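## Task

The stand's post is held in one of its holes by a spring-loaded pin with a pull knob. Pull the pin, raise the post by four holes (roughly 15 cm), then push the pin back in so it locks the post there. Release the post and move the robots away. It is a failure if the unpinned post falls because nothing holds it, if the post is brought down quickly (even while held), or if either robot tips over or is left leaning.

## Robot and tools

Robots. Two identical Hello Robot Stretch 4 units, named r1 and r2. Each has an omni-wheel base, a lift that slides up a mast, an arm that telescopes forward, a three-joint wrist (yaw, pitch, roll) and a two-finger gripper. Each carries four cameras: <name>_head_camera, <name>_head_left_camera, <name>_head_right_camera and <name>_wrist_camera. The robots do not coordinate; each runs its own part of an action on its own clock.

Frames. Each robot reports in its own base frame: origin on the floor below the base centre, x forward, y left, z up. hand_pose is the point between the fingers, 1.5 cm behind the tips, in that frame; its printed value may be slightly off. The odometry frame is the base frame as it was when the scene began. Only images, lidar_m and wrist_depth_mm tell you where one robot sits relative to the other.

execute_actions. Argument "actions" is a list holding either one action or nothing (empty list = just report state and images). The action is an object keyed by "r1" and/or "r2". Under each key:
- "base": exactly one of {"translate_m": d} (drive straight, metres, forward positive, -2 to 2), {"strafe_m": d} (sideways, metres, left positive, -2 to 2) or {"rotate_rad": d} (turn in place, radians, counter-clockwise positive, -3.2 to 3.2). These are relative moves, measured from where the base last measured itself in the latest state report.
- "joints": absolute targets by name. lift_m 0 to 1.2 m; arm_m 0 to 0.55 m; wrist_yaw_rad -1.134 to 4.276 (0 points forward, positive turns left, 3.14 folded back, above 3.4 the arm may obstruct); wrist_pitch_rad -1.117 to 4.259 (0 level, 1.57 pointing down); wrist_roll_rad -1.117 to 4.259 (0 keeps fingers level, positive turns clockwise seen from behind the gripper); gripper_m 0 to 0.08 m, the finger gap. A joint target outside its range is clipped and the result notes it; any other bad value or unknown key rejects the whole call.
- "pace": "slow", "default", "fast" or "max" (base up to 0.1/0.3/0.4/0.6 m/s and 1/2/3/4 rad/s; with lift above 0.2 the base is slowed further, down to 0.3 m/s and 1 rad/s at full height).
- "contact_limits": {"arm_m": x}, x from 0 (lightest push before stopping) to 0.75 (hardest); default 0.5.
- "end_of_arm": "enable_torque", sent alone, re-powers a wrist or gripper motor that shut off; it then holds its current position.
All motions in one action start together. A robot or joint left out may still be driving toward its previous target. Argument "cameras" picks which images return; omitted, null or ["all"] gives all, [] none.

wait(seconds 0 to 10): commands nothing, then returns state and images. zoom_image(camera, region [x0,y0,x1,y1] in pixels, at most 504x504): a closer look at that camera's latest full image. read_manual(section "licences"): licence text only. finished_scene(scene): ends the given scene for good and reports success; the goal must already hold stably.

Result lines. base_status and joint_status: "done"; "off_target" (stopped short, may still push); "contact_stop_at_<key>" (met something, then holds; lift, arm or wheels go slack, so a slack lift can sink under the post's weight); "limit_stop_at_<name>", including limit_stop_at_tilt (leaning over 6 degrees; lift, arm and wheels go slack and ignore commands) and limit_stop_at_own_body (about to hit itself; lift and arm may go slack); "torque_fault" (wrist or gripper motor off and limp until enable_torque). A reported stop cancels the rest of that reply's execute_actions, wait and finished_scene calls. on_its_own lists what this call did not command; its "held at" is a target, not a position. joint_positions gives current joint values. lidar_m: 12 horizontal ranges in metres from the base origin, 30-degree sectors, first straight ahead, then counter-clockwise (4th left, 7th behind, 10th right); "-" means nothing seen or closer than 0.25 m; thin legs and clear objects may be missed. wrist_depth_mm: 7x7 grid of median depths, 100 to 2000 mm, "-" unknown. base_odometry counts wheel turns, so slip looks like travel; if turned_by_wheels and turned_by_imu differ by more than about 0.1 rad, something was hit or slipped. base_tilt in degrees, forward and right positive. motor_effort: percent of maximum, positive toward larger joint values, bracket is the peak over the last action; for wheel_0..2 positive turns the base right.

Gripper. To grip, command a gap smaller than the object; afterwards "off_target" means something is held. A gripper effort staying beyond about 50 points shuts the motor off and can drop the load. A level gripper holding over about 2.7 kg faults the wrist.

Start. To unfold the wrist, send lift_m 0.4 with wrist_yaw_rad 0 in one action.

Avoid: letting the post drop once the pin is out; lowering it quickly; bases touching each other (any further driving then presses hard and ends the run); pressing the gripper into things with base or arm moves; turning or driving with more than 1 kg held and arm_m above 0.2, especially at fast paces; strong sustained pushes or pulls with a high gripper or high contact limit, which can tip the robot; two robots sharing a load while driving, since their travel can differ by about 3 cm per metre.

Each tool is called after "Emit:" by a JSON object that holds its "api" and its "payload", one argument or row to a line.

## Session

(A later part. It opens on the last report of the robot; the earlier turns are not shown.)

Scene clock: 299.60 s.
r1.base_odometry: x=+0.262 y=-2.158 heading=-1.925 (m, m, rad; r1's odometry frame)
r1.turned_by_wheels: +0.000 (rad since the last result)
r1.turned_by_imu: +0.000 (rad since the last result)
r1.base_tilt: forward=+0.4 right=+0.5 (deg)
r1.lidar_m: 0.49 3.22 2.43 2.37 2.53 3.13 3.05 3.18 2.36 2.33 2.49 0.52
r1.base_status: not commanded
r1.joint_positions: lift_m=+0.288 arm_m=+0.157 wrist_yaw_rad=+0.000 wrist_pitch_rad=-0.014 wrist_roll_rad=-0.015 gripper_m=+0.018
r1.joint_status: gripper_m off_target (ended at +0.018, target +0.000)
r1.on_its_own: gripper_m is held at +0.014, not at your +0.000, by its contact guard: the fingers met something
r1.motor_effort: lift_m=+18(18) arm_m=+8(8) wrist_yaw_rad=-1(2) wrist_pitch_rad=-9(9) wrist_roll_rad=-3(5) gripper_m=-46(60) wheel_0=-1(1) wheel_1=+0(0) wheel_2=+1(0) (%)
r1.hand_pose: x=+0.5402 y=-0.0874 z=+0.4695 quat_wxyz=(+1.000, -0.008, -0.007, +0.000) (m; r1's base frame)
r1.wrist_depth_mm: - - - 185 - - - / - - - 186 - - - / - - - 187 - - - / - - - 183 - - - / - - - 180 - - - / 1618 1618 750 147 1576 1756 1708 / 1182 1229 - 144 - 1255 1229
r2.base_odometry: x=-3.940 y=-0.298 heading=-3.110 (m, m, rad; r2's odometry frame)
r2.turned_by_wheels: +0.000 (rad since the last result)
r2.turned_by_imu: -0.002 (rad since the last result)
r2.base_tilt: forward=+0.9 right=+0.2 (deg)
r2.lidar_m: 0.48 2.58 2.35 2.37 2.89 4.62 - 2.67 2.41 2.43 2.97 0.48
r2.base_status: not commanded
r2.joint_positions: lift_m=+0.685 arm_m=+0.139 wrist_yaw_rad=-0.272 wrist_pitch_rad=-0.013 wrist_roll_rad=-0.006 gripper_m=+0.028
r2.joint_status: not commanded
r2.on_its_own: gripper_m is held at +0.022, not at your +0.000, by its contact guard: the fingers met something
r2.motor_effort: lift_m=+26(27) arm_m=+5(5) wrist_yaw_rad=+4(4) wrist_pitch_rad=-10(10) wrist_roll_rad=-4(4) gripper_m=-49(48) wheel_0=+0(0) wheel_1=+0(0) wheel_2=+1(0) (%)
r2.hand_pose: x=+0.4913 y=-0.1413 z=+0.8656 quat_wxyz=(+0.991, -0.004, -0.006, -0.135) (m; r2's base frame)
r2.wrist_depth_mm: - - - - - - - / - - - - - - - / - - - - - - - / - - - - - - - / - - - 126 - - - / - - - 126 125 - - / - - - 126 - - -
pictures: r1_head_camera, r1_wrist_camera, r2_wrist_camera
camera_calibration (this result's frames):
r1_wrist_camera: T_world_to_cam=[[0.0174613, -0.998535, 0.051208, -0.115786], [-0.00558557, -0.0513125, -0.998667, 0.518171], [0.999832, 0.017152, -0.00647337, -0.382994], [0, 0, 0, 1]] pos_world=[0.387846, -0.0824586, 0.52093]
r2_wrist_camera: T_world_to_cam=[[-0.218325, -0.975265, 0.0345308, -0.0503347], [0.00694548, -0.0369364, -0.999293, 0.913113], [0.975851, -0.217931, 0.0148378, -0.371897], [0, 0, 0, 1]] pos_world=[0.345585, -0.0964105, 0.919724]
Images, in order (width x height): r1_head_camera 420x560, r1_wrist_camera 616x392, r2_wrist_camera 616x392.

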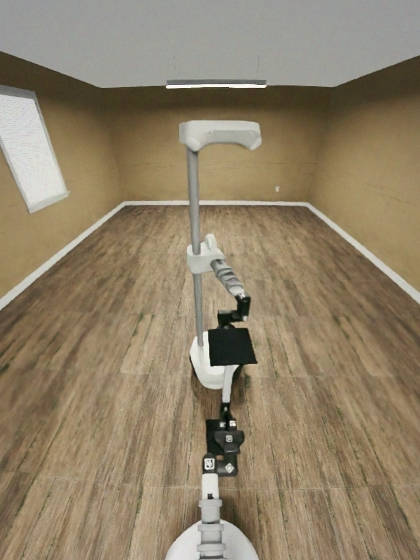

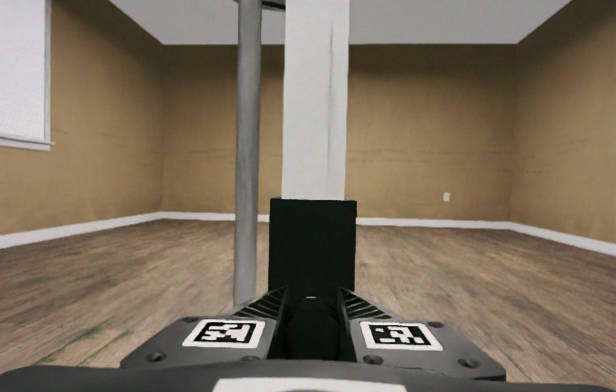

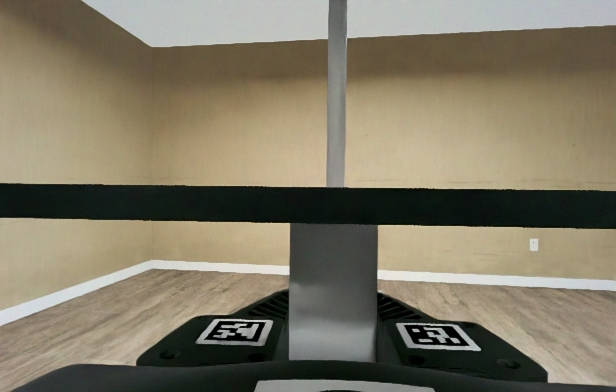

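Emit:
{"api": "execute_actions", "payload": {
  "actions": [
    {"r1": {"joints": {"arm_m": 0.145}, "pace": "slow", "contact_limits": {"arm_m": 0.3}}, "r2": {"joints": {"lift_m": 0.688, "gripper_m": 0.023}, "pace": "default"}}
  ],
  "cameras": ["r1_wrist_camera", "r2_wrist_camera", "r1_head_camera"]
}}

Scene clock: 311.23 s.
r1.base_odometry: x=+0.262 y=-2.159 heading=-1.926 (m, m, rad; r1's odometry frame)
r1.turned_by_wheels: +0.000 (rad since the last result)
r1.turned_by_imu: -0.001 (rad since the last result)
r1.base_tilt: forward=+0.3 right=+0.4 (deg)
r1.lidar_m: 0.48 3.23 2.44 2.39 2.52 3.10 3.05 3.20 2.37 2.32 2.47 0.52
r1.base_status: not commanded
r1.joint_positions: lift_m=+0.288 arm_m=+0.150 wrist_yaw_rad=+0.004 wrist_pitch_rad=-0.013 wrist_roll_rad=-0.015 gripper_m=+0.018
r1.joint_status: arm_m contact_stop (moved -0.006 of -0.012)
r1.on_its_own: gripper_m is held at +0.014, not at your +0.000, by its contact guard: the fingers met something; arm_m is slack since a contact_stop (your +0.145 is given up); wrist_yaw_rad is at rest, and its effort (-14) is outside its rest range (-13 to +13)
r1.motor_effort: lift_m=+18(19) arm_m=+0(21) wrist_yaw_rad=-14(23) wrist_pitch_rad=-13(15) wrist_roll_rad=-3(3) gripper_m=-45(45) wheel_0=-7(8) wheel_1=-3(3) wheel_2=+7(10) (%)
r1.contact_limits: arm_m 0.3
r1.hand_pose: x=+0.5344 y=-0.0865 z=+0.4691 quat_wxyz=(+1.000, -0.008, -0.006, +0.002) (m; r1's base frame)
r1.wrist_depth_mm: - - - 190 - - - / - - - 191 - - - / - - - 191 - - - / - - - 188 - - - / - - - 185 - - - / 1576 1618 750 147 1576 1708 1756 / 1160 1160 - 145 - 1255 1205
r2.base_odometry: x=-3.940 y=-0.298 heading=-3.110 (m, m, rad; r2's odometry frame)
r2.turned_by_wheels: +0.000 (rad since the last result)
r2.turned_by_imu: -0.002 (rad since the last result)
r2.base_tilt: forward=+0.9 right=+0.3 (deg)
r2.lidar_m: 0.47 2.58 2.34 2.37 2.88 4.64 - 2.65 2.42 2.43 2.94 0.47
r2.base_status: not commanded
r2.joint_positions: lift_m=+0.687 arm_m=+0.139 wrist_yaw_rad=-0.272 wrist_pitch_rad=-0.009 wrist_roll_rad=-0.007 gripper_m=+0.028
r2.joint_status: gripper_m off_target (ended at +0.028, target +0.023); the others done
r2.motor_effort: lift_m=+29(29) arm_m=+5(5) wrist_yaw_rad=+3(4) wrist_pitch_rad=-21(21) wrist_roll_rad=-2(4) gripper_m=-40(46) wheel_0=+1(0) wheel_1=+0(0) wheel_2=+1(0) (%)
r2.hand_pose: x=+0.4914 y=-0.1413 z=+0.8675 quat_wxyz=(+0.991, -0.004, -0.004, -0.135) (m; r2's base frame)
r2.wrist_depth_mm: - - - - - - - / - - - - - - - / - - - - - - - / - - - - - - - / - - - 126 - - - / - - - 126 125 - - / 1921 1921 - 126 - - -
pictures: r1_head_camera, r1_wrist_camera, r2_wrist_camera
camera_calibration (this result's frames):
r1_wrist_camera: T_world_to_cam=[[0.0221083, -0.998446, 0.0511472, -0.117141], [-0.0067328, -0.0513072, -0.99866, 0.51845], [0.999733, 0.0217344, -0.00785666, -0.376172], [0, 0, 0, 1]] pos_world=[0.382152, -0.082183, 0.520792]
r2_wrist_camera: T_world_to_cam=[[-0.217932, -0.975319, 0.0354715, -0.0513509], [0.00277365, -0.0369639, -0.999313, 0.917088], [0.97596, -0.217684, 0.0107608, -0.368497], [0, 0, 0, 1]] pos_world=[0.345904, -0.0964001, 0.922245]
Images, in order (width x height): r1_head_camera 420x560, r1_wrist_camera 616x392, r2_wrist_camera 616x392.

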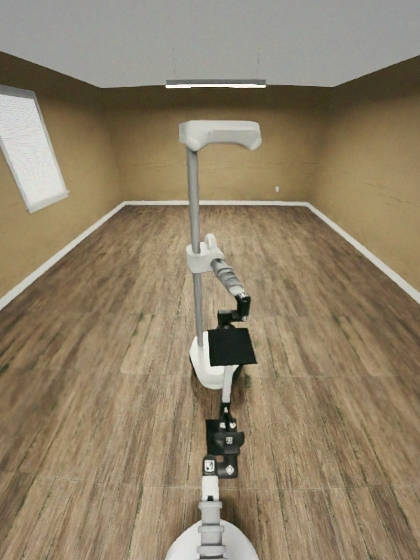

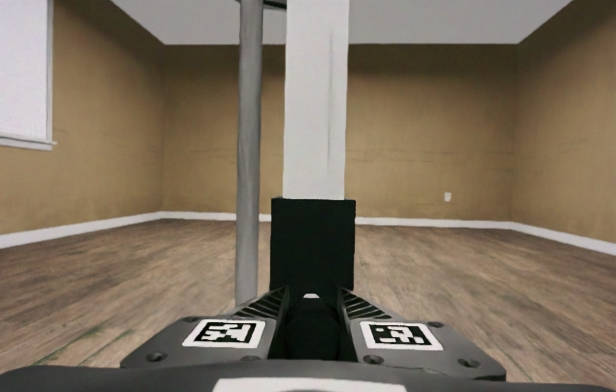

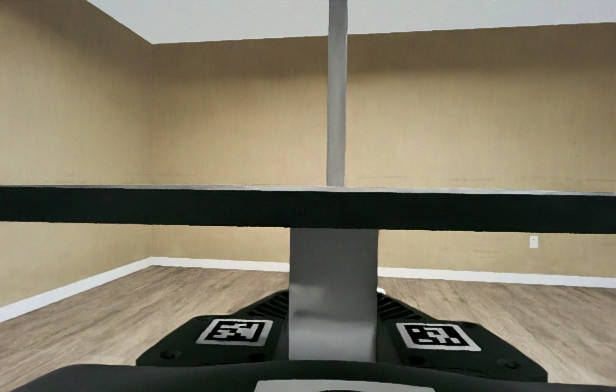

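Emit:
{"api": "execute_actions", "payload": {
  "actions": [
    {"r1": {"joints": {"arm_m": 0.142}, "pace": "slow", "contact_limits": {"arm_m": 0.6}}, "r2": {"joints": {"lift_m": 0.691}, "pace": "default"}}
  ],
  "cameras": ["r1_wrist_camera", "r2_wrist_camera"]
}}

Scene clock: 318.03 s.
r1.base_odometry: x=+0.262 y=-2.159 heading=-1.925 (m, m, rad; r1's odometry frame)
r1.turned_by_wheels: +0.000 (rad since the last result)
r1.turned_by_imu: +0.000 (rad since the last result)
r1.base_tilt: forward=+0.3 right=+0.2 (deg)
r1.lidar_m: 0.50 3.22 2.44 2.39 2.53 3.11 3.05 3.16 2.39 2.32 2.50 0.52
r1.base_status: not commanded
r1.joint_positions: lift_m=+0.288 arm_m=+0.146 wrist_yaw_rad=+0.008 wrist_pitch_rad=-0.012 wrist_roll_rad=-0.016 gripper_m=+0.018
r1.joint_status: all done
r1.on_its_own: gripper_m is held at +0.014, not at your +0.000, by its contact guard: the fingers met something; wrist_yaw_rad is at rest, and its effort (-24) is outside its rest range (-13 to +13)
r1.motor_effort: lift_m=+19(18) arm_m=-21(21) wrist_yaw_rad=-24(26) wrist_pitch_rad=-15(16) wrist_roll_rad=-1(3) gripper_m=-45(46) wheel_0=-11(12) wheel_1=-4(4) wheel_2=+14(14) (%)
r1.contact_limits: arm_m 0.6
r1.hand_pose: x=+0.5301 y=-0.0857 z=+0.4689 quat_wxyz=(+1.000, -0.008, -0.006, +0.004) (m; r1's base frame)
r1.wrist_depth_mm: - - - 194 - - - / - - - 195 - - - / - - - 196 - - - / - - - 191 - - - / - - - 189 - - - / 1576 1618 759 148 1499 1756 1756 / 1160 1182 - 148 - 1229 1229
r2.base_odometry: x=-3.940 y=-0.298 heading=-3.110 (m, m, rad; r2's odometry frame)
r2.turned_by_wheels: +0.000 (rad since the last result)
r2.turned_by_imu: -0.002 (rad since the last result)
r2.base_tilt: forward=+0.9 right=+0.2 (deg)
r2.lidar_m: 0.47 2.60 2.34 2.36 2.88 4.62 - 2.69 2.41 2.42 2.95 0.48
r2.base_status: not commanded
r2.joint_positions: lift_m=+0.690 arm_m=+0.139 wrist_yaw_rad=-0.271 wrist_pitch_rad=-0.008 wrist_roll_rad=-0.008 gripper_m=+0.028
r2.joint_status: all done
r2.on_its_own: wrist_pitch_rad is at rest, and its effort (-26) is outside its rest range (-23 to +23)
r2.motor_effort: lift_m=+30(25) arm_m=+5(5) wrist_yaw_rad=+3(3) wrist_pitch_rad=-26(27) wrist_roll_rad=+0(1) gripper_m=-41(41) wheel_0=+0(0) wheel_1=+0(0) wheel_2=+0(0) (%)
r2.hand_pose: x=+0.4915 y=-0.1412 z=+0.8701 quat_wxyz=(+0.991, -0.004, -0.003, -0.135) (m; r2's base frame)
r2.wrist_depth_mm: - - - - - - - / - - - - - - - / - - - - - - - / - - - - - - - / - - - 126 - - - / - - - 126 125 - - / 1921 1983 - 126 - - -
pictures: r1_wrist_camera, r2_wrist_camera
camera_calibration (this result's frames):
r1_wrist_camera: T_world_to_cam=[[0.025689, -0.998329, 0.0517669, -0.118457], [-0.0074812, -0.0519746, -0.99862, 0.518569], [0.999642, 0.0252663, -0.00880387, -0.371015], [0, 0, 0, 1]] pos_world=[0.377805, -0.0819324, 0.520719]
r2_wrist_camera: T_world_to_cam=[[-0.21779, -0.975338, 0.0358168, -0.0517922], [0.00129351, -0.0369861, -0.999315, 0.920466], [0.975995, -0.217594, 0.00931682, -0.367313], [0, 0, 0, 1]] pos_world=[0.346025, -0.0963957, 0.925112]
Images, in order (width x height): r1_wrist_camera 616x392, r2_wrist_camera 616x392.

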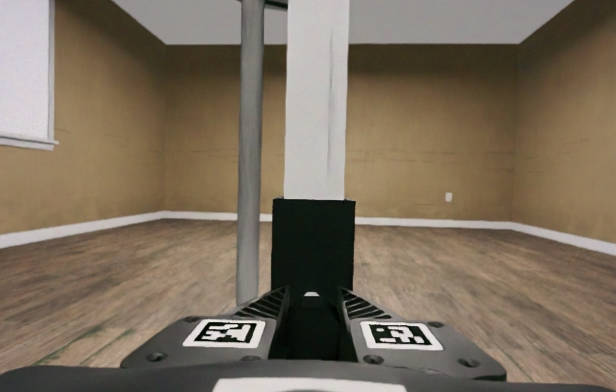

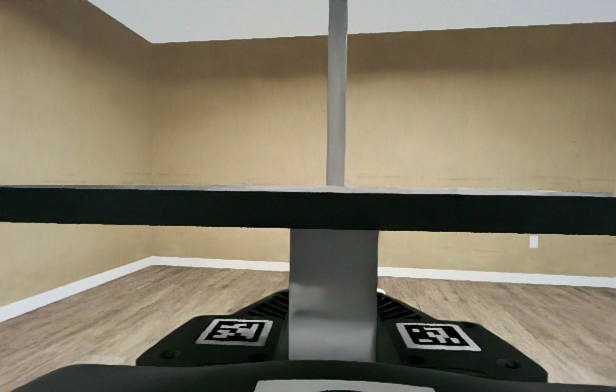

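Emit:
{"api": "zoom_image", "payload": {
  "camera": "r1_wrist_camera",
  "region": [250, 260, 380, 370]
}}

Region (250, 260, 380, 370) of r1_wrist_camera's 616x392 image, scaled by 3.877; it fills the top 426 rows of this view, and the rest is white.

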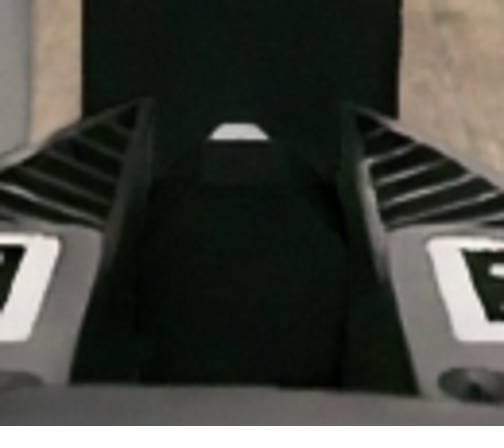

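Emit:
{"api": "execute_actions", "payload": {
  "actions": [
    {"r2": {"joints": {"lift_m": 0.698}, "pace": "default"}}
  ],
  "cameras": ["r1_wrist_camera", "r2_wrist_camera"]
}}

Scene clock: 333.20 s.
r1.base_odometry: x=+0.262 y=-2.159 heading=-1.925 (m, m, rad; r1's odometry frame)
r1.turned_by_wheels: +0.000 (rad since the last result)
r1.turned_by_imu: +0.000 (rad since the last result)
r1.base_tilt: forward=+0.4 right=+0.3 (deg)
r1.lidar_m: 0.46 3.21 2.44 2.38 2.54 3.11 3.04 3.17 2.40 2.31 2.50 0.54
r1.base_status: not commanded
r1.joint_positions: lift_m=+0.288 arm_m=+0.146 wrist_yaw_rad=+0.008 wrist_pitch_rad=-0.012 wrist_roll_rad=-0.016 gripper_m=+0.018
r1.joint_status: not commanded
r1.on_its_own: gripper_m is held at +0.014, not at your +0.000, by its contact guard: the fingers met something; wrist_yaw_rad is at rest, and its effort (-25) is outside its rest range (-13 to +13)
r1.motor_effort: lift_m=+19(19) arm_m=-21(21) wrist_yaw_rad=-25(25) wrist_pitch_rad=-15(14) wrist_roll_rad=+0(1) gripper_m=-45(45) wheel_0=-11(11) wheel_1=-4(4) wheel_2=+14(14) (%)
r1.hand_pose: x=+0.5301 y=-0.0857 z=+0.4689 quat_wxyz=(+1.000, -0.008, -0.006, +0.004) (m; r1's base frame)
r1.wrist_depth_mm: - - - 194 - - - / - - - 195 - - - / - - - 196 - - - / - - - 191 - - - / - - - 189 - - - / 1576 1618 741 148 1576 1708 1756 / 1160 1182 - 148 - 1255 1229
r2.base_odometry: x=-3.940 y=-0.298 heading=-3.110 (m, m, rad; r2's odometry frame)
r2.turned_by_wheels: +0.000 (rad since the last result)
r2.turned_by_imu: -0.001 (rad since the last result)
r2.base_tilt: forward=+0.9 right=+0.2 (deg)
r2.lidar_m: 0.48 2.56 2.35 2.36 2.90 4.63 - 2.69 2.41 2.43 2.95 0.48
r2.base_status: not commanded
r2.joint_positions: lift_m=+0.697 arm_m=+0.139 wrist_yaw_rad=-0.271 wrist_pitch_rad=-0.007 wrist_roll_rad=-0.008 gripper_m=+0.028
r2.joint_status: all done
r2.on_its_own: wrist_pitch_rad is at rest, and its effort (-27) is outside its rest range (-23 to +23)
r2.motor_effort: lift_m=+31(30) arm_m=+5(5) wrist_yaw_rad=+2(3) wrist_pitch_rad=-27(27) wrist_roll_rad=+1(1) gripper_m=-41(41) wheel_0=+0(1) wheel_1=-1(0) wheel_2=+0(0) (%)
r2.hand_pose: x=+0.4915 y=-0.1412 z=+0.8770 quat_wxyz=(+0.991, -0.004, -0.003, -0.135) (m; r2's base frame)
r2.wrist_depth_mm: - - - - - - - / - - - - - - - / - - - - - - - / - - - - - - - / - - - 126 - - - / - - - 126 125 - - / - 1983 - 126 - - -
pictures: r1_wrist_camera, r2_wrist_camera
camera_calibration (this result's frames):
r1_wrist_camera: T_world_to_cam=[[0.0256892, -0.998329, 0.0517668, -0.118457], [-0.00748119, -0.0519744, -0.99862, 0.518569], [0.999642, 0.0252664, -0.00880387, -0.371015], [0, 0, 0, 1]] pos_world=[0.377805, -0.0819324, 0.520719]
r2_wrist_camera: T_world_to_cam=[[-0.217773, -0.97534, 0.0358709, -0.0520925], [0.00091848, -0.0369577, -0.999316, 0.927518], [0.975999, -0.217591, 0.00894424, -0.367056], [0, 0, 0, 1]] pos_world=[0.34605, -0.0963972, 0.932036]
Images, in order (width x height): r1_wrist_camera 616x392, r2_wrist_camera 616x392.

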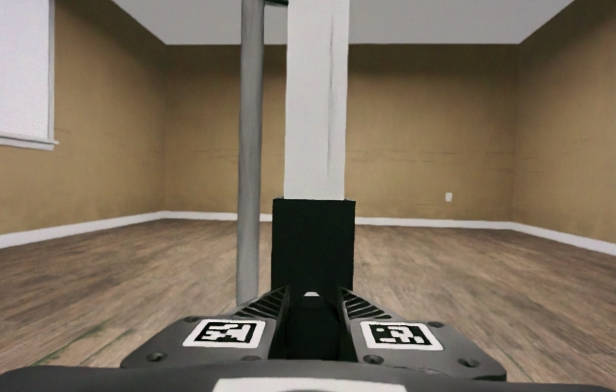

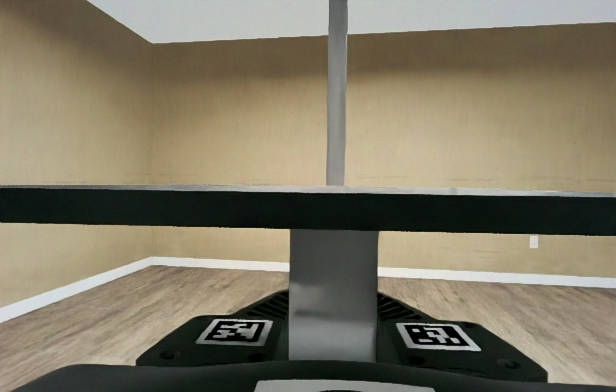

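Emit:
{"api": "execute_actions", "payload": {
  "actions": [
    {"r2": {"joints": {"lift_m": 0.822}, "pace": "default"}}
  ],
  "cameras": ["r1_wrist_camera", "r2_wrist_camera"]
}}

Scene clock: 339.70 s.
r1.base_odometry: x=+0.262 y=-2.159 heading=-1.925 (m, m, rad; r1's odometry frame)
r1.turned_by_wheels: +0.000 (rad since the last result)
r1.turned_by_imu: +0.000 (rad since the last result)
r1.base_tilt: forward=+0.4 right=+0.2 (deg)
r1.lidar_m: 0.48 3.22 2.44 2.39 2.53 3.11 3.04 3.17 2.39 2.32 2.48 0.53
r1.base_status: not commanded
r1.joint_positions: lift_m=+0.288 arm_m=+0.146 wrist_yaw_rad=+0.008 wrist_pitch_rad=-0.012 wrist_roll_rad=-0.016 gripper_m=+0.018
r1.joint_status: not commanded
r1.on_its_own: gripper_m is held at +0.014, not at your +0.000, by its contact guard: the fingers met something; wrist_yaw_rad is at rest, and its effort (-25) is outside its rest range (-13 to +13)
r1.motor_effort: lift_m=+19(19) arm_m=-21(21) wrist_yaw_rad=-25(25) wrist_pitch_rad=-15(15) wrist_roll_rad=-1(1) gripper_m=-44(45) wheel_0=-12(11) wheel_1=-4(4) wheel_2=+14(14) (%)
r1.hand_pose: x=+0.5301 y=-0.0857 z=+0.4689 quat_wxyz=(+1.000, -0.008, -0.006, +0.004) (m; r1's base frame)
r1.wrist_depth_mm: - - - 194 - - - / - - - 195 - - - / - - - 196 - - - / - - - 196 - - - / - - - 189 - - - / 1537 1618 750 148 1576 1708 1808 / 1160 1182 - 148 - 1229 1205
r2.base_odometry: x=-3.940 y=-0.298 heading=-3.110 (m, m, rad; r2's odometry frame)
r2.turned_by_wheels: +0.000 (rad since the last result)
r2.turned_by_imu: -0.002 (rad since the last result)
r2.base_tilt: forward=+0.9 right=+0.3 (deg)
r2.lidar_m: 0.48 2.59 2.35 2.36 2.90 4.63 - 2.69 2.42 2.42 2.97 0.47
r2.base_status: not commanded
r2.joint_positions: lift_m=+0.821 arm_m=+0.139 wrist_yaw_rad=-0.271 wrist_pitch_rad=-0.007 wrist_roll_rad=-0.008 gripper_m=+0.028
r2.joint_status: all done
r2.on_its_own: wrist_pitch_rad is at rest, and its effort (-27) is outside its rest range (-23 to +23)
r2.motor_effort: lift_m=+30(27) arm_m=+5(5) wrist_yaw_rad=+4(2) wrist_pitch_rad=-27(27) wrist_roll_rad=+1(1) gripper_m=-40(40) wheel_0=+0(0) wheel_1=-1(0) wheel_2=+0(0) (%)
r2.hand_pose: x=+0.4915 y=-0.1412 z=+1.0010 quat_wxyz=(+0.991, -0.004, -0.003, -0.135) (m; r2's base frame)
r2.wrist_depth_mm: - - - - - - - / - - - - - - - / - - - - - - - / - - - - - - - / - - - 126 - - - / - - - 126 125 - - / - - - 126 - - -
pictures: r1_wrist_camera, r2_wrist_camera
camera_calibration (this result's frames):
r1_wrist_camera: T_world_to_cam=[[0.0256889, -0.998329, 0.051767, -0.118457], [-0.0074812, -0.0519746, -0.99862, 0.518569], [0.999642, 0.0252662, -0.00880387, -0.371015], [0, 0, 0, 1]] pos_world=[0.377805, -0.0819324, 0.520719]
r2_wrist_camera: T_world_to_cam=[[-0.217772, -0.975339, 0.0359035, -0.0565733], [0.000833932, -0.0369723, -0.999316, 1.05147], [0.975999, -0.217593, 0.00886489, -0.368089], [0, 0, 0, 1]] pos_world=[0.346058, -0.0963964, 1.05605]
Images, in order (width x height): r1_wrist_camera 616x392, r2_wrist_camera 616x392.

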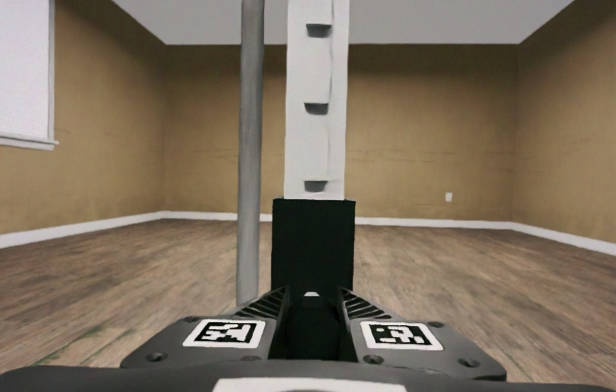

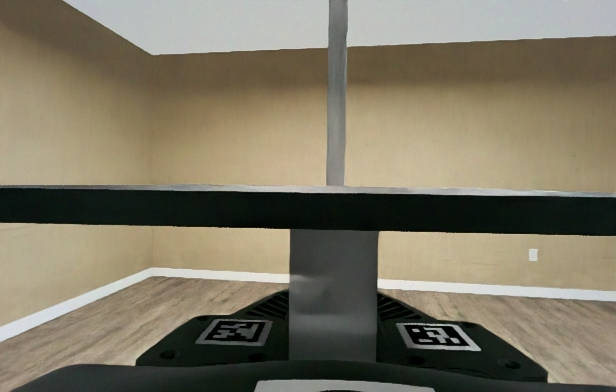

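Emit:
{"api": "zoom_image", "payload": {
  "camera": "r1_wrist_camera",
  "region": [260, 0, 380, 220]
}}

Region (260, 0, 380, 220) of r1_wrist_camera's 616x392 image, scaled by 2.291; it fills the left 275 columns of this view, and the rest is white.

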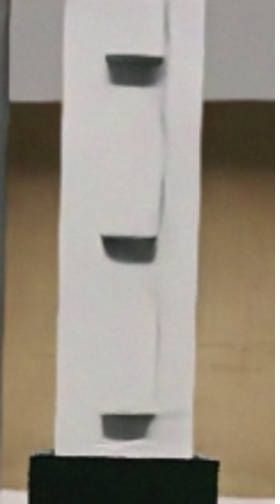

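Emit:
{"api": "execute_actions", "payload": {
  "actions": [
    {"r1": {"joints": {"gripper_m": 0.05, "arm_m": 0.148}, "pace": "default"}, "r2": {"joints": {"lift_m": 0.846}, "pace": "slow"}}
  ],
  "cameras": ["r1_wrist_camera", "r2_wrist_camera", "r1_head_camera"]
}}

Scene clock: 364.03 s.
r1.base_odometry: x=+0.262 y=-2.158 heading=-1.925 (m, m, rad; r1's odometry frame)
r1.turned_by_wheels: +0.000 (rad since the last result)
r1.turned_by_imu: +0.000 (rad since the last result)
r1.base_tilt: forward=+0.3 right=+0.4 (deg)
r1.lidar_m: 0.50 3.21 2.43 2.38 2.52 3.12 3.04 3.16 2.38 2.31 2.48 0.54
r1.base_status: not commanded
r1.joint_positions: lift_m=+0.288 arm_m=+0.147 wrist_yaw_rad=+0.000 wrist_pitch_rad=-0.014 wrist_roll_rad=-0.016 gripper_m=+0.050
r1.joint_status: all done
r1.motor_effort: lift_m=+18(19) arm_m=+5(19) wrist_yaw_rad=-2(24) wrist_pitch_rad=-9(15) wrist_roll_rad=+0(1) gripper_m=+0(42) wheel_0=-1(11) wheel_1=+1(4) wheel_2=+2(14) (%)
r1.hand_pose: x=+0.5308 y=-0.0874 z=+0.4694 quat_wxyz=(+1.000, -0.008, -0.007, +0.000) (m; r1's base frame)
r1.wrist_depth_mm: - - - 195 - - - / - - - 196 - - - / - - - 196 - - - / - - - 192 - - - / - - - 189 - - - / 1576 1618 148 190 165 1756 1708 / 1160 - - 190 135 - 1281
r2.base_odometry: x=-3.940 y=-0.298 heading=-3.110 (m, m, rad; r2's odometry frame)
r2.turned_by_wheels: +0.000 (rad since the last result)
r2.turned_by_imu: -0.002 (rad since the last result)
r2.base_tilt: forward=+0.9 right=+0.2 (deg)
r2.lidar_m: 0.46 2.59 2.34 2.36 2.90 4.64 - 2.68 2.41 2.42 2.97 0.47
r2.base_status: not commanded
r2.joint_positions: lift_m=+0.845 arm_m=+0.139 wrist_yaw_rad=-0.271 wrist_pitch_rad=-0.004 wrist_roll_rad=-0.008 gripper_m=+0.028
r2.joint_status: all done
r2.on_its_own: wrist_pitch_rad is at rest, and its effort (-36) is outside its rest range (-23 to +23)
r2.motor_effort: lift_m=+33(34) arm_m=+4(5) wrist_yaw_rad=+2(3) wrist_pitch_rad=-36(37) wrist_roll_rad=+1(2) gripper_m=-40(42) wheel_0=+1(1) wheel_1=+0(1) wheel_2=-1(0) (%)
r2.hand_pose: x=+0.4916 y=-0.1412 z=+1.0241 quat_wxyz=(+0.991, -0.004, -0.001, -0.135) (m; r2's base frame)
r2.wrist_depth_mm: - - - - - - - / - - - - - - - / - - - - - - - / - - - - - - - / - - - 125 - - - / - - - 126 125 - - / - - - 126 - - -
pictures: r1_head_camera, r1_wrist_camera, r2_wrist_camera
camera_calibration (this result's frames):
r1_wrist_camera: T_world_to_cam=[[0.0178587, -0.998479, 0.0521619, -0.116186], [-0.00575398, -0.052272, -0.998616, 0.517997], [0.999824, 0.0175338, -0.00667874, -0.373531], [0, 0, 0, 1]] pos_world=[0.378521, -0.082383, 0.520846]
r2_wrist_camera: T_world_to_cam=[[-0.217603, -0.975366, 0.0361915, -0.05775], [-0.00235599, -0.036555, -0.999329, 1.07621], [0.976035, -0.217542, 0.00565651, -0.365132], [0, 0, 0, 1]] pos_world=[0.346351, -0.096418, 1.07965]
Images, in order (width x height): r1_head_camera 420x560, r1_wrist_camera 616x392, r2_wrist_camera 616x392.

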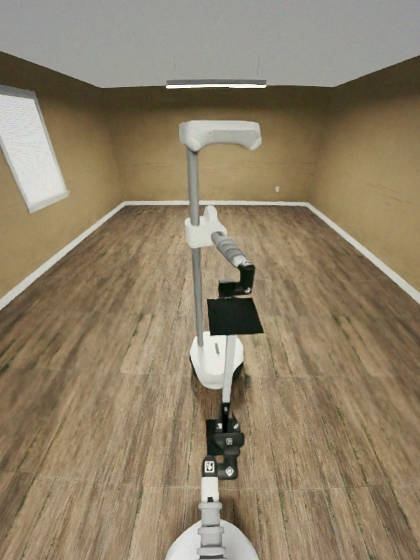

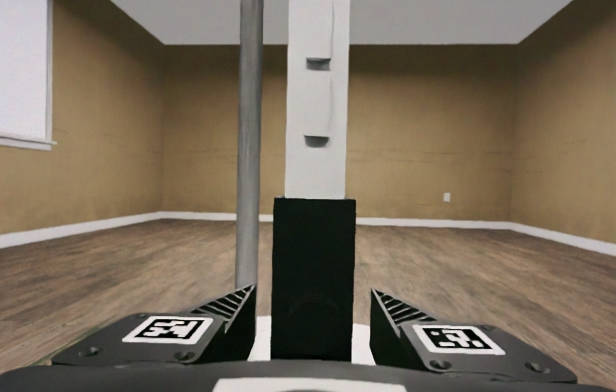

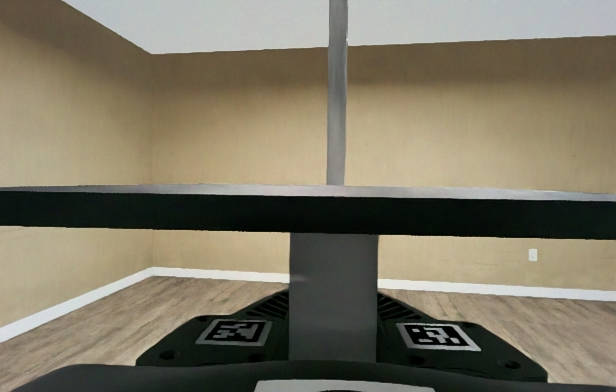

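Emit:
{"api": "zoom_image", "payload": {
  "camera": "r1_wrist_camera",
  "region": [250, 260, 380, 370]
}}

Emit:
{"api": "zoom_image", "payload": {
  "camera": "r1_head_camera",
  "region": [200, 380, 260, 450]
}}

Region (250, 260, 380, 370) of r1_wrist_camera's 616x392 image, scaled by 3.877; it fills the top 426 rows of this view, and the rest is white.

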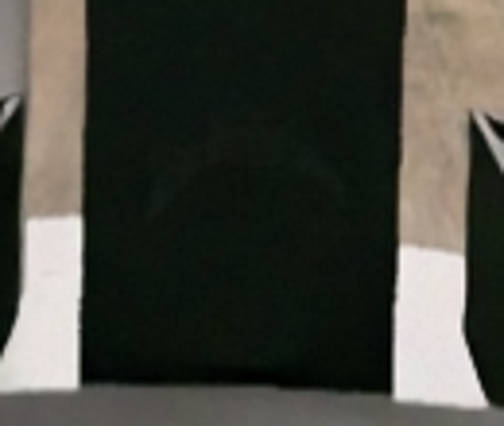

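Region (200, 380, 260, 450) of r1_head_camera's 420x560 image, scaled by 7.200, with more detail than that image has; it fills the left 432 columns of this view, and the rest is white.

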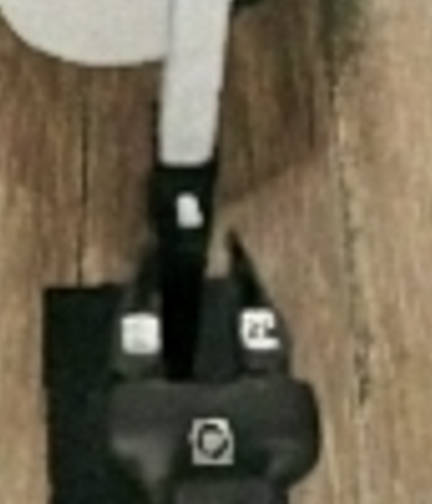

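Emit:
{"api": "execute_actions", "payload": {
  "actions": [
    {"r2": {"joints": {"lift_m": 0.836}, "pace": "slow"}}
  ],
  "cameras": ["r1_wrist_camera", "r2_wrist_camera"]
}}

Scene clock: 376.33 s.
r1.base_odometry: x=+0.262 y=-2.158 heading=-1.925 (m, m, rad; r1's odometry frame)
r1.turned_by_wheels: +0.000 (rad since the last result)
r1.turned_by_imu: +0.000 (rad since the last result)
r1.base_tilt: forward=+0.4 right=+0.4 (deg)
r1.lidar_m: 0.48 3.23 2.45 2.37 2.52 3.12 3.04 3.18 2.39 2.31 2.50 0.52
r1.base_status: not commanded
r1.joint_positions: lift_m=+0.288 arm_m=+0.147 wrist_yaw_rad=+0.000 wrist_pitch_rad=-0.014 wrist_roll_rad=-0.016 gripper_m=+0.050
r1.joint_status: not commanded
r1.motor_effort: lift_m=+18(19) arm_m=+4(4) wrist_yaw_rad=-2(1) wrist_pitch_rad=-9(9) wrist_roll_rad=+0(1) gripper_m=+0(0) wheel_0=+0(1) wheel_1=+1(1) wheel_2=+2(2) (%)
r1.hand_pose: x=+0.5308 y=-0.0874 z=+0.4694 quat_wxyz=(+1.000, -0.008, -0.007, +0.000) (m; r1's base frame)
r1.wrist_depth_mm: - - - 194 - - - / - - - 195 - - - / - - - 196 - - - / - - - 192 - - - / - - - 190 - - - / 1576 1618 148 189 166 1708 1756 / 1160 - - 191 135 - 1281
r2.base_odometry: x=-3.940 y=-0.298 heading=-3.110 (m, m, rad; r2's odometry frame)
r2.turned_by_wheels: +0.000 (rad since the last result)
r2.turned_by_imu: -0.001 (rad since the last result)
r2.base_tilt: forward=+0.9 right=+0.2 (deg)
r2.lidar_m: 0.48 2.60 2.34 2.36 2.91 4.63 - 2.65 2.41 2.42 2.97 0.48
r2.base_status: not commanded
r2.joint_positions: lift_m=+0.837 arm_m=+0.139 wrist_yaw_rad=-0.272 wrist_pitch_rad=-0.013 wrist_roll_rad=-0.007 gripper_m=+0.028
r2.joint_status: all done
r2.motor_effort: lift_m=+15(34) arm_m=+4(4) wrist_yaw_rad=+4(5) wrist_pitch_rad=-10(36) wrist_roll_rad=-2(3) gripper_m=-42(41) wheel_0=+1(1) wheel_1=+0(0) wheel_2=+0(0) (%)
r2.hand_pose: x=+0.4914 y=-0.1414 z=+1.0176 quat_wxyz=(+0.991, -0.004, -0.006, -0.136) (m; r2's base frame)
r2.wrist_depth_mm: - - - - - - - / - - - - - - - / - - - - - - - / - - - - - - - / - - - 126 - - - / - - - 126 125 - - / - - - 126 - - -
pictures: r1_wrist_camera, r2_wrist_camera
camera_calibration (this result's frames):
r1_wrist_camera: T_world_to_cam=[[0.0178586, -0.998479, 0.052162, -0.116186], [-0.00575402, -0.0522721, -0.998616, 0.517997], [0.999824, 0.0175338, -0.00667877, -0.373531], [0, 0, 0, 1]] pos_world=[0.378521, -0.082383, 0.520846]
r2_wrist_camera: T_world_to_cam=[[-0.218871, -0.975119, 0.0351932, -0.0560391], [0.00693492, -0.0376213, -0.999268, 1.06486], [0.975729, -0.218467, 0.0149966, -0.374467], [0, 0, 0, 1]] pos_world=[0.345728, -0.0963919, 1.07167]
Images, in order (width x height): r1_wrist_camera 616x392, r2_wrist_camera 616x392.

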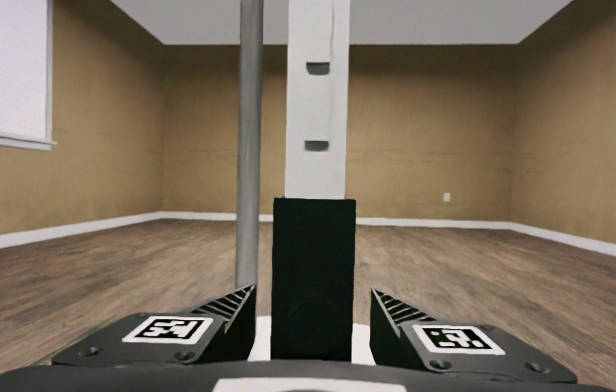

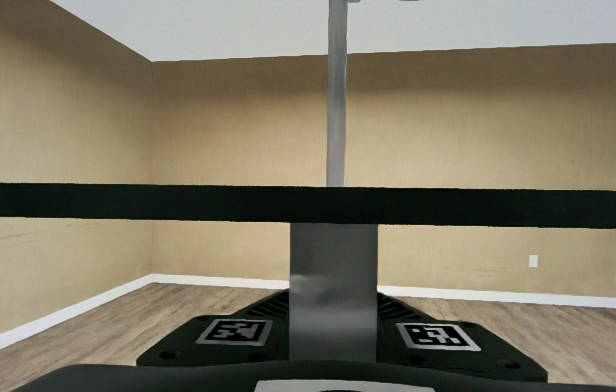

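Emit:
{"api": "execute_actions", "payload": {
  "actions": [
    {"r1": {"joints": {"arm_m": 0.05}, "pace": "max"}, "r2": {"joints": {"gripper_m": 0.065}, "pace": "fast"}}
  ],
  "cameras": ["r1_wrist_camera", "r2_wrist_camera"]
}}

Emit:
{"api": "execute_actions", "payload": {
  "actions": [
    {"r1": {"base": {"translate_m": -0.4}, "joints": {"arm_m": 0.0}, "pace": "max"}, "r2": {"base": {"translate_m": -0.4}, "joints": {"arm_m": 0.0, "gripper_m": 0.08}, "pace": "max"}}
  ],
  "cameras": ["r1_wrist_camera", "r2_wrist_camera", "r1_head_camera"]
}}

Scene clock: 386.73 s.
r1.base_odometry: x=+0.262 y=-2.158 heading=-1.925 (m, m, rad; r1's odometry frame)
r1.turned_by_wheels: +0.000 (rad since the last result)
r1.turned_by_imu: +0.000 (rad since the last result)
r1.base_tilt: forward=+0.3 right=+0.3 (deg)
r1.lidar_m: 0.49 3.23 2.45 2.38 2.53 3.11 3.05 3.20 2.40 2.33 2.50 0.54
r1.base_status: not commanded
r1.joint_positions: lift_m=+0.288 arm_m=+0.051 wrist_yaw_rad=+0.000 wrist_pitch_rad=-0.014 wrist_roll_rad=-0.016 gripper_m=+0.050
r1.joint_status: all done
r1.motor_effort: lift_m=+19(19) arm_m=-8(8) wrist_yaw_rad=-2(3) wrist_pitch_rad=-8(9) wrist_roll_rad=+1(0) gripper_m=+0(0) wheel_0=-1(1) wheel_1=+1(1) wheel_2=+2(2) (%)
r1.hand_pose: x=+0.4349 y=-0.0875 z=+0.4694 quat_wxyz=(+1.000, -0.008, -0.007, +0.000) (m; r1's base frame)
r1.wrist_depth_mm: - - - - - - - / - - - - - - - / - - - - - - - / - - - 293 - - - / - - - 287 - - - / 1618 1618 148 287 166 1756 1756 / 1160 - - 289 135 - 1255
r2.base_odometry: x=-3.940 y=-0.298 heading=-3.110 (m, m, rad; r2's odometry frame)
r2.turned_by_wheels: +0.000 (rad since the last result)
r2.turned_by_imu: -0.002 (rad since the last result)
r2.base_tilt: forward=+0.9 right=+0.2 (deg)
r2.lidar_m: 0.47 2.60 2.33 2.35 2.88 4.62 - 2.67 2.42 2.41 2.96 0.47
r2.base_status: not commanded
r2.joint_positions: lift_m=+0.836 arm_m=+0.139 wrist_yaw_rad=-0.270 wrist_pitch_rad=-0.014 wrist_roll_rad=-0.008 gripper_m=+0.065
r2.joint_status: all done
r2.motor_effort: lift_m=+16(16) arm_m=+4(4) wrist_yaw_rad=-1(5) wrist_pitch_rad=-8(10) wrist_roll_rad=+0(3) gripper_m=+0(42) wheel_0=+1(1) wheel_1=+0(1) wheel_2=+0(0) (%)
r2.hand_pose: x=+0.4917 y=-0.1410 z=+1.0176 quat_wxyz=(+0.991, -0.005, -0.006, -0.135) (m; r2's base frame)
r2.wrist_depth_mm: - - - - - - - / - - - - - - - / - - - - - - - / - - - - - - - / - - - 126 - - - / - - 149 126 155 - - / - - 120 126 135 - -
pictures: r1_wrist_camera, r2_wrist_camera
camera_calibration (this result's frames):
r1_wrist_camera: T_world_to_cam=[[0.0172801, -0.998489, 0.0521643, -0.114346], [-0.00565105, -0.0522688, -0.998617, 0.517423], [0.999835, 0.0169614, -0.00654572, -0.277754], [0, 0, 0, 1]] pos_world=[0.282608, -0.0824175, 0.520854]
r2_wrist_camera: T_world_to_cam=[[-0.216862, -0.975541, 0.0359125, -0.0573868], [0.00723078, -0.0383922, -0.999237, 1.06459], [0.976176, -0.216437, 0.0153797, -0.374993], [0, 0, 0, 1]] pos_world=[0.345916, -0.0962736, 1.0716]
Images, in order (width x height): r1_wrist_camera 616x392, r2_wrist_camera 616x392.

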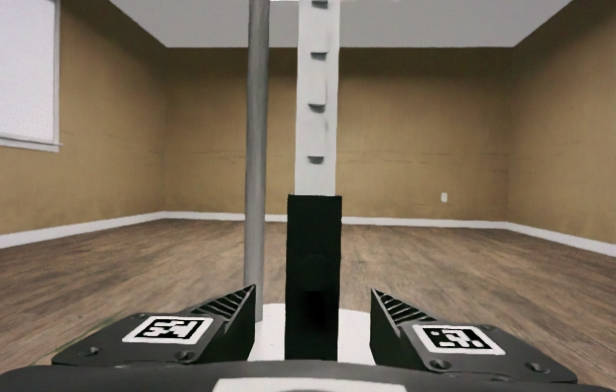

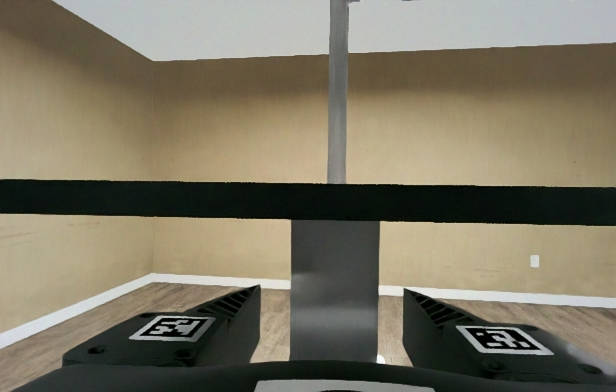

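Scene clock: 389.27 s.
r1.base_odometry: x=+0.401 y=-1.783 heading=-1.925 (m, m, rad; r1's odometry frame)
r1.turned_by_wheels: +0.000 (rad since the last result)
r1.turned_by_imu: +0.000 (rad since the last result)
r1.base_tilt: forward=+0.2 right=+0.4 (deg)
r1.lidar_m: 0.89 3.27 2.46 2.39 2.55 2.72 2.64 2.77 2.39 2.24 2.48 3.51
r1.base_status: done
r1.joint_positions: lift_m=+0.288 arm_m=+0.002 wrist_yaw_rad=+0.000 wrist_pitch_rad=-0.014 wrist_roll_rad=-0.016 gripper_m=+0.050
r1.joint_status: all done
r1.motor_effort: lift_m=+19(19) arm_m=-8(10) wrist_yaw_rad=-2(2) wrist_pitch_rad=-8(8) wrist_roll_rad=+0(0) gripper_m=+0(0) wheel_0=+2(6) wheel_1=+1(7) wheel_2=+0(13) (%)
r1.hand_pose: x=+0.3854 y=-0.0874 z=+0.4694 quat_wxyz=(+1.000, -0.008, -0.007, +0.000) (m; r1's base frame)
r1.wrist_depth_mm: - - - - - - - / - - - - - - - / - - - - - - - / - - - - - - - / - - - 1808 - - - / 1618 1618 148 1464 166 1708 1808 / 1160 - - 1229 135 - 1281
r2.base_odometry: x=-3.540 y=-0.286 heading=-3.110 (m, m, rad; r2's odometry frame)
r2.turned_by_wheels: +0.000 (rad since the last result)
r2.turned_by_imu: +0.000 (rad since the last result)
r2.base_tilt: forward=+0.9 right=+0.2 (deg)
r2.lidar_m: 0.81 2.71 2.49 2.50 3.06 4.25 3.99 2.52 2.26 2.30 2.80 1.68
r2.base_status: done
r2.joint_positions: lift_m=+0.836 arm_m=+0.001 wrist_yaw_rad=-0.270 wrist_pitch_rad=-0.013 wrist_roll_rad=-0.008 gripper_m=+0.080
r2.joint_status: all done
r2.motor_effort: lift_m=+17(16) arm_m=-5(6) wrist_yaw_rad=-1(2) wrist_pitch_rad=-9(9) wrist_roll_rad=+0(0) gripper_m=-1(1) wheel_0=+0(8) wheel_1=+2(7) wheel_2=+0(10) (%)
r2.hand_pose: x=+0.3535 y=-0.1410 z=+1.0174 quat_wxyz=(+0.991, -0.005, -0.006, -0.135) (m; r2's base frame)
r2.wrist_depth_mm: - - - - - - - / - - - - - - - / - - - - - - - / - - - - - - - / - - - - - - - / - - 154 - - - - / - - 132 - - 117 -
pictures: r1_head_camera, r1_wrist_camera, r2_wrist_camera
camera_calibration (this result's frames):
r1_wrist_camera: T_world_to_cam=[[0.0175041, -0.998485, 0.0521646, -0.113528], [-0.00563062, -0.0522702, -0.998617, 0.517136], [0.999831, 0.0171862, -0.00653703, -0.228168], [0, 0, 0, 1]] pos_world=[0.233028, -0.0824039, 0.520852]
r2_wrist_camera: T_world_to_cam=[[-0.216688, -0.975581, 0.0358953, -0.0873842], [0.00682734, -0.0382824, -0.999244, 1.06562], [0.976217, -0.216279, 0.0149559, -0.239589], [0, 0, 0, 1]] pos_world=[0.207681, -0.0962739, 1.07153]
Images, in order (width x height): r1_head_camera 420x560, r1_wrist_camera 616x392, r2_wrist_camera 616x392.

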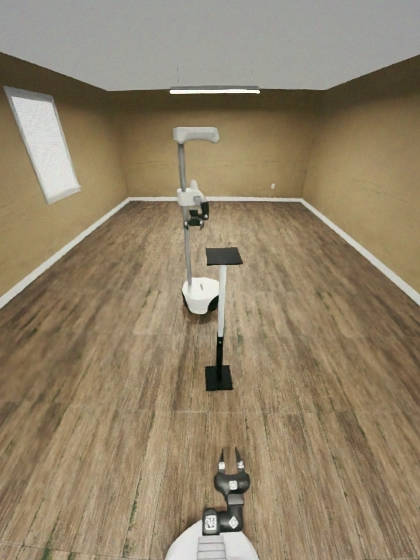

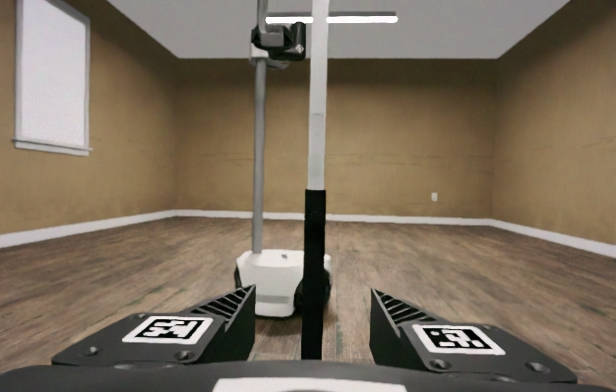

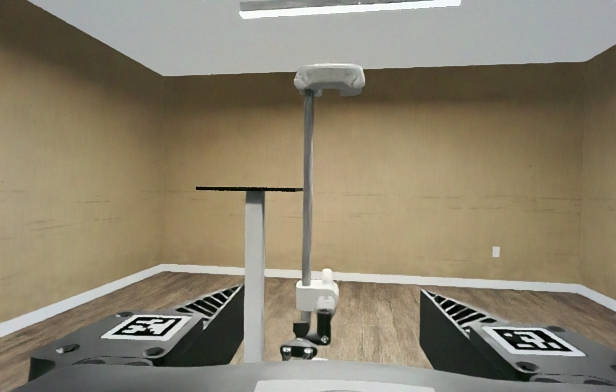

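The post is locked 15.2 cm higher and both robots are clear.

Emit:
{"api": "finished_scene", "payload": {
  "scene": 1
}}

The scene is finished: the task was done.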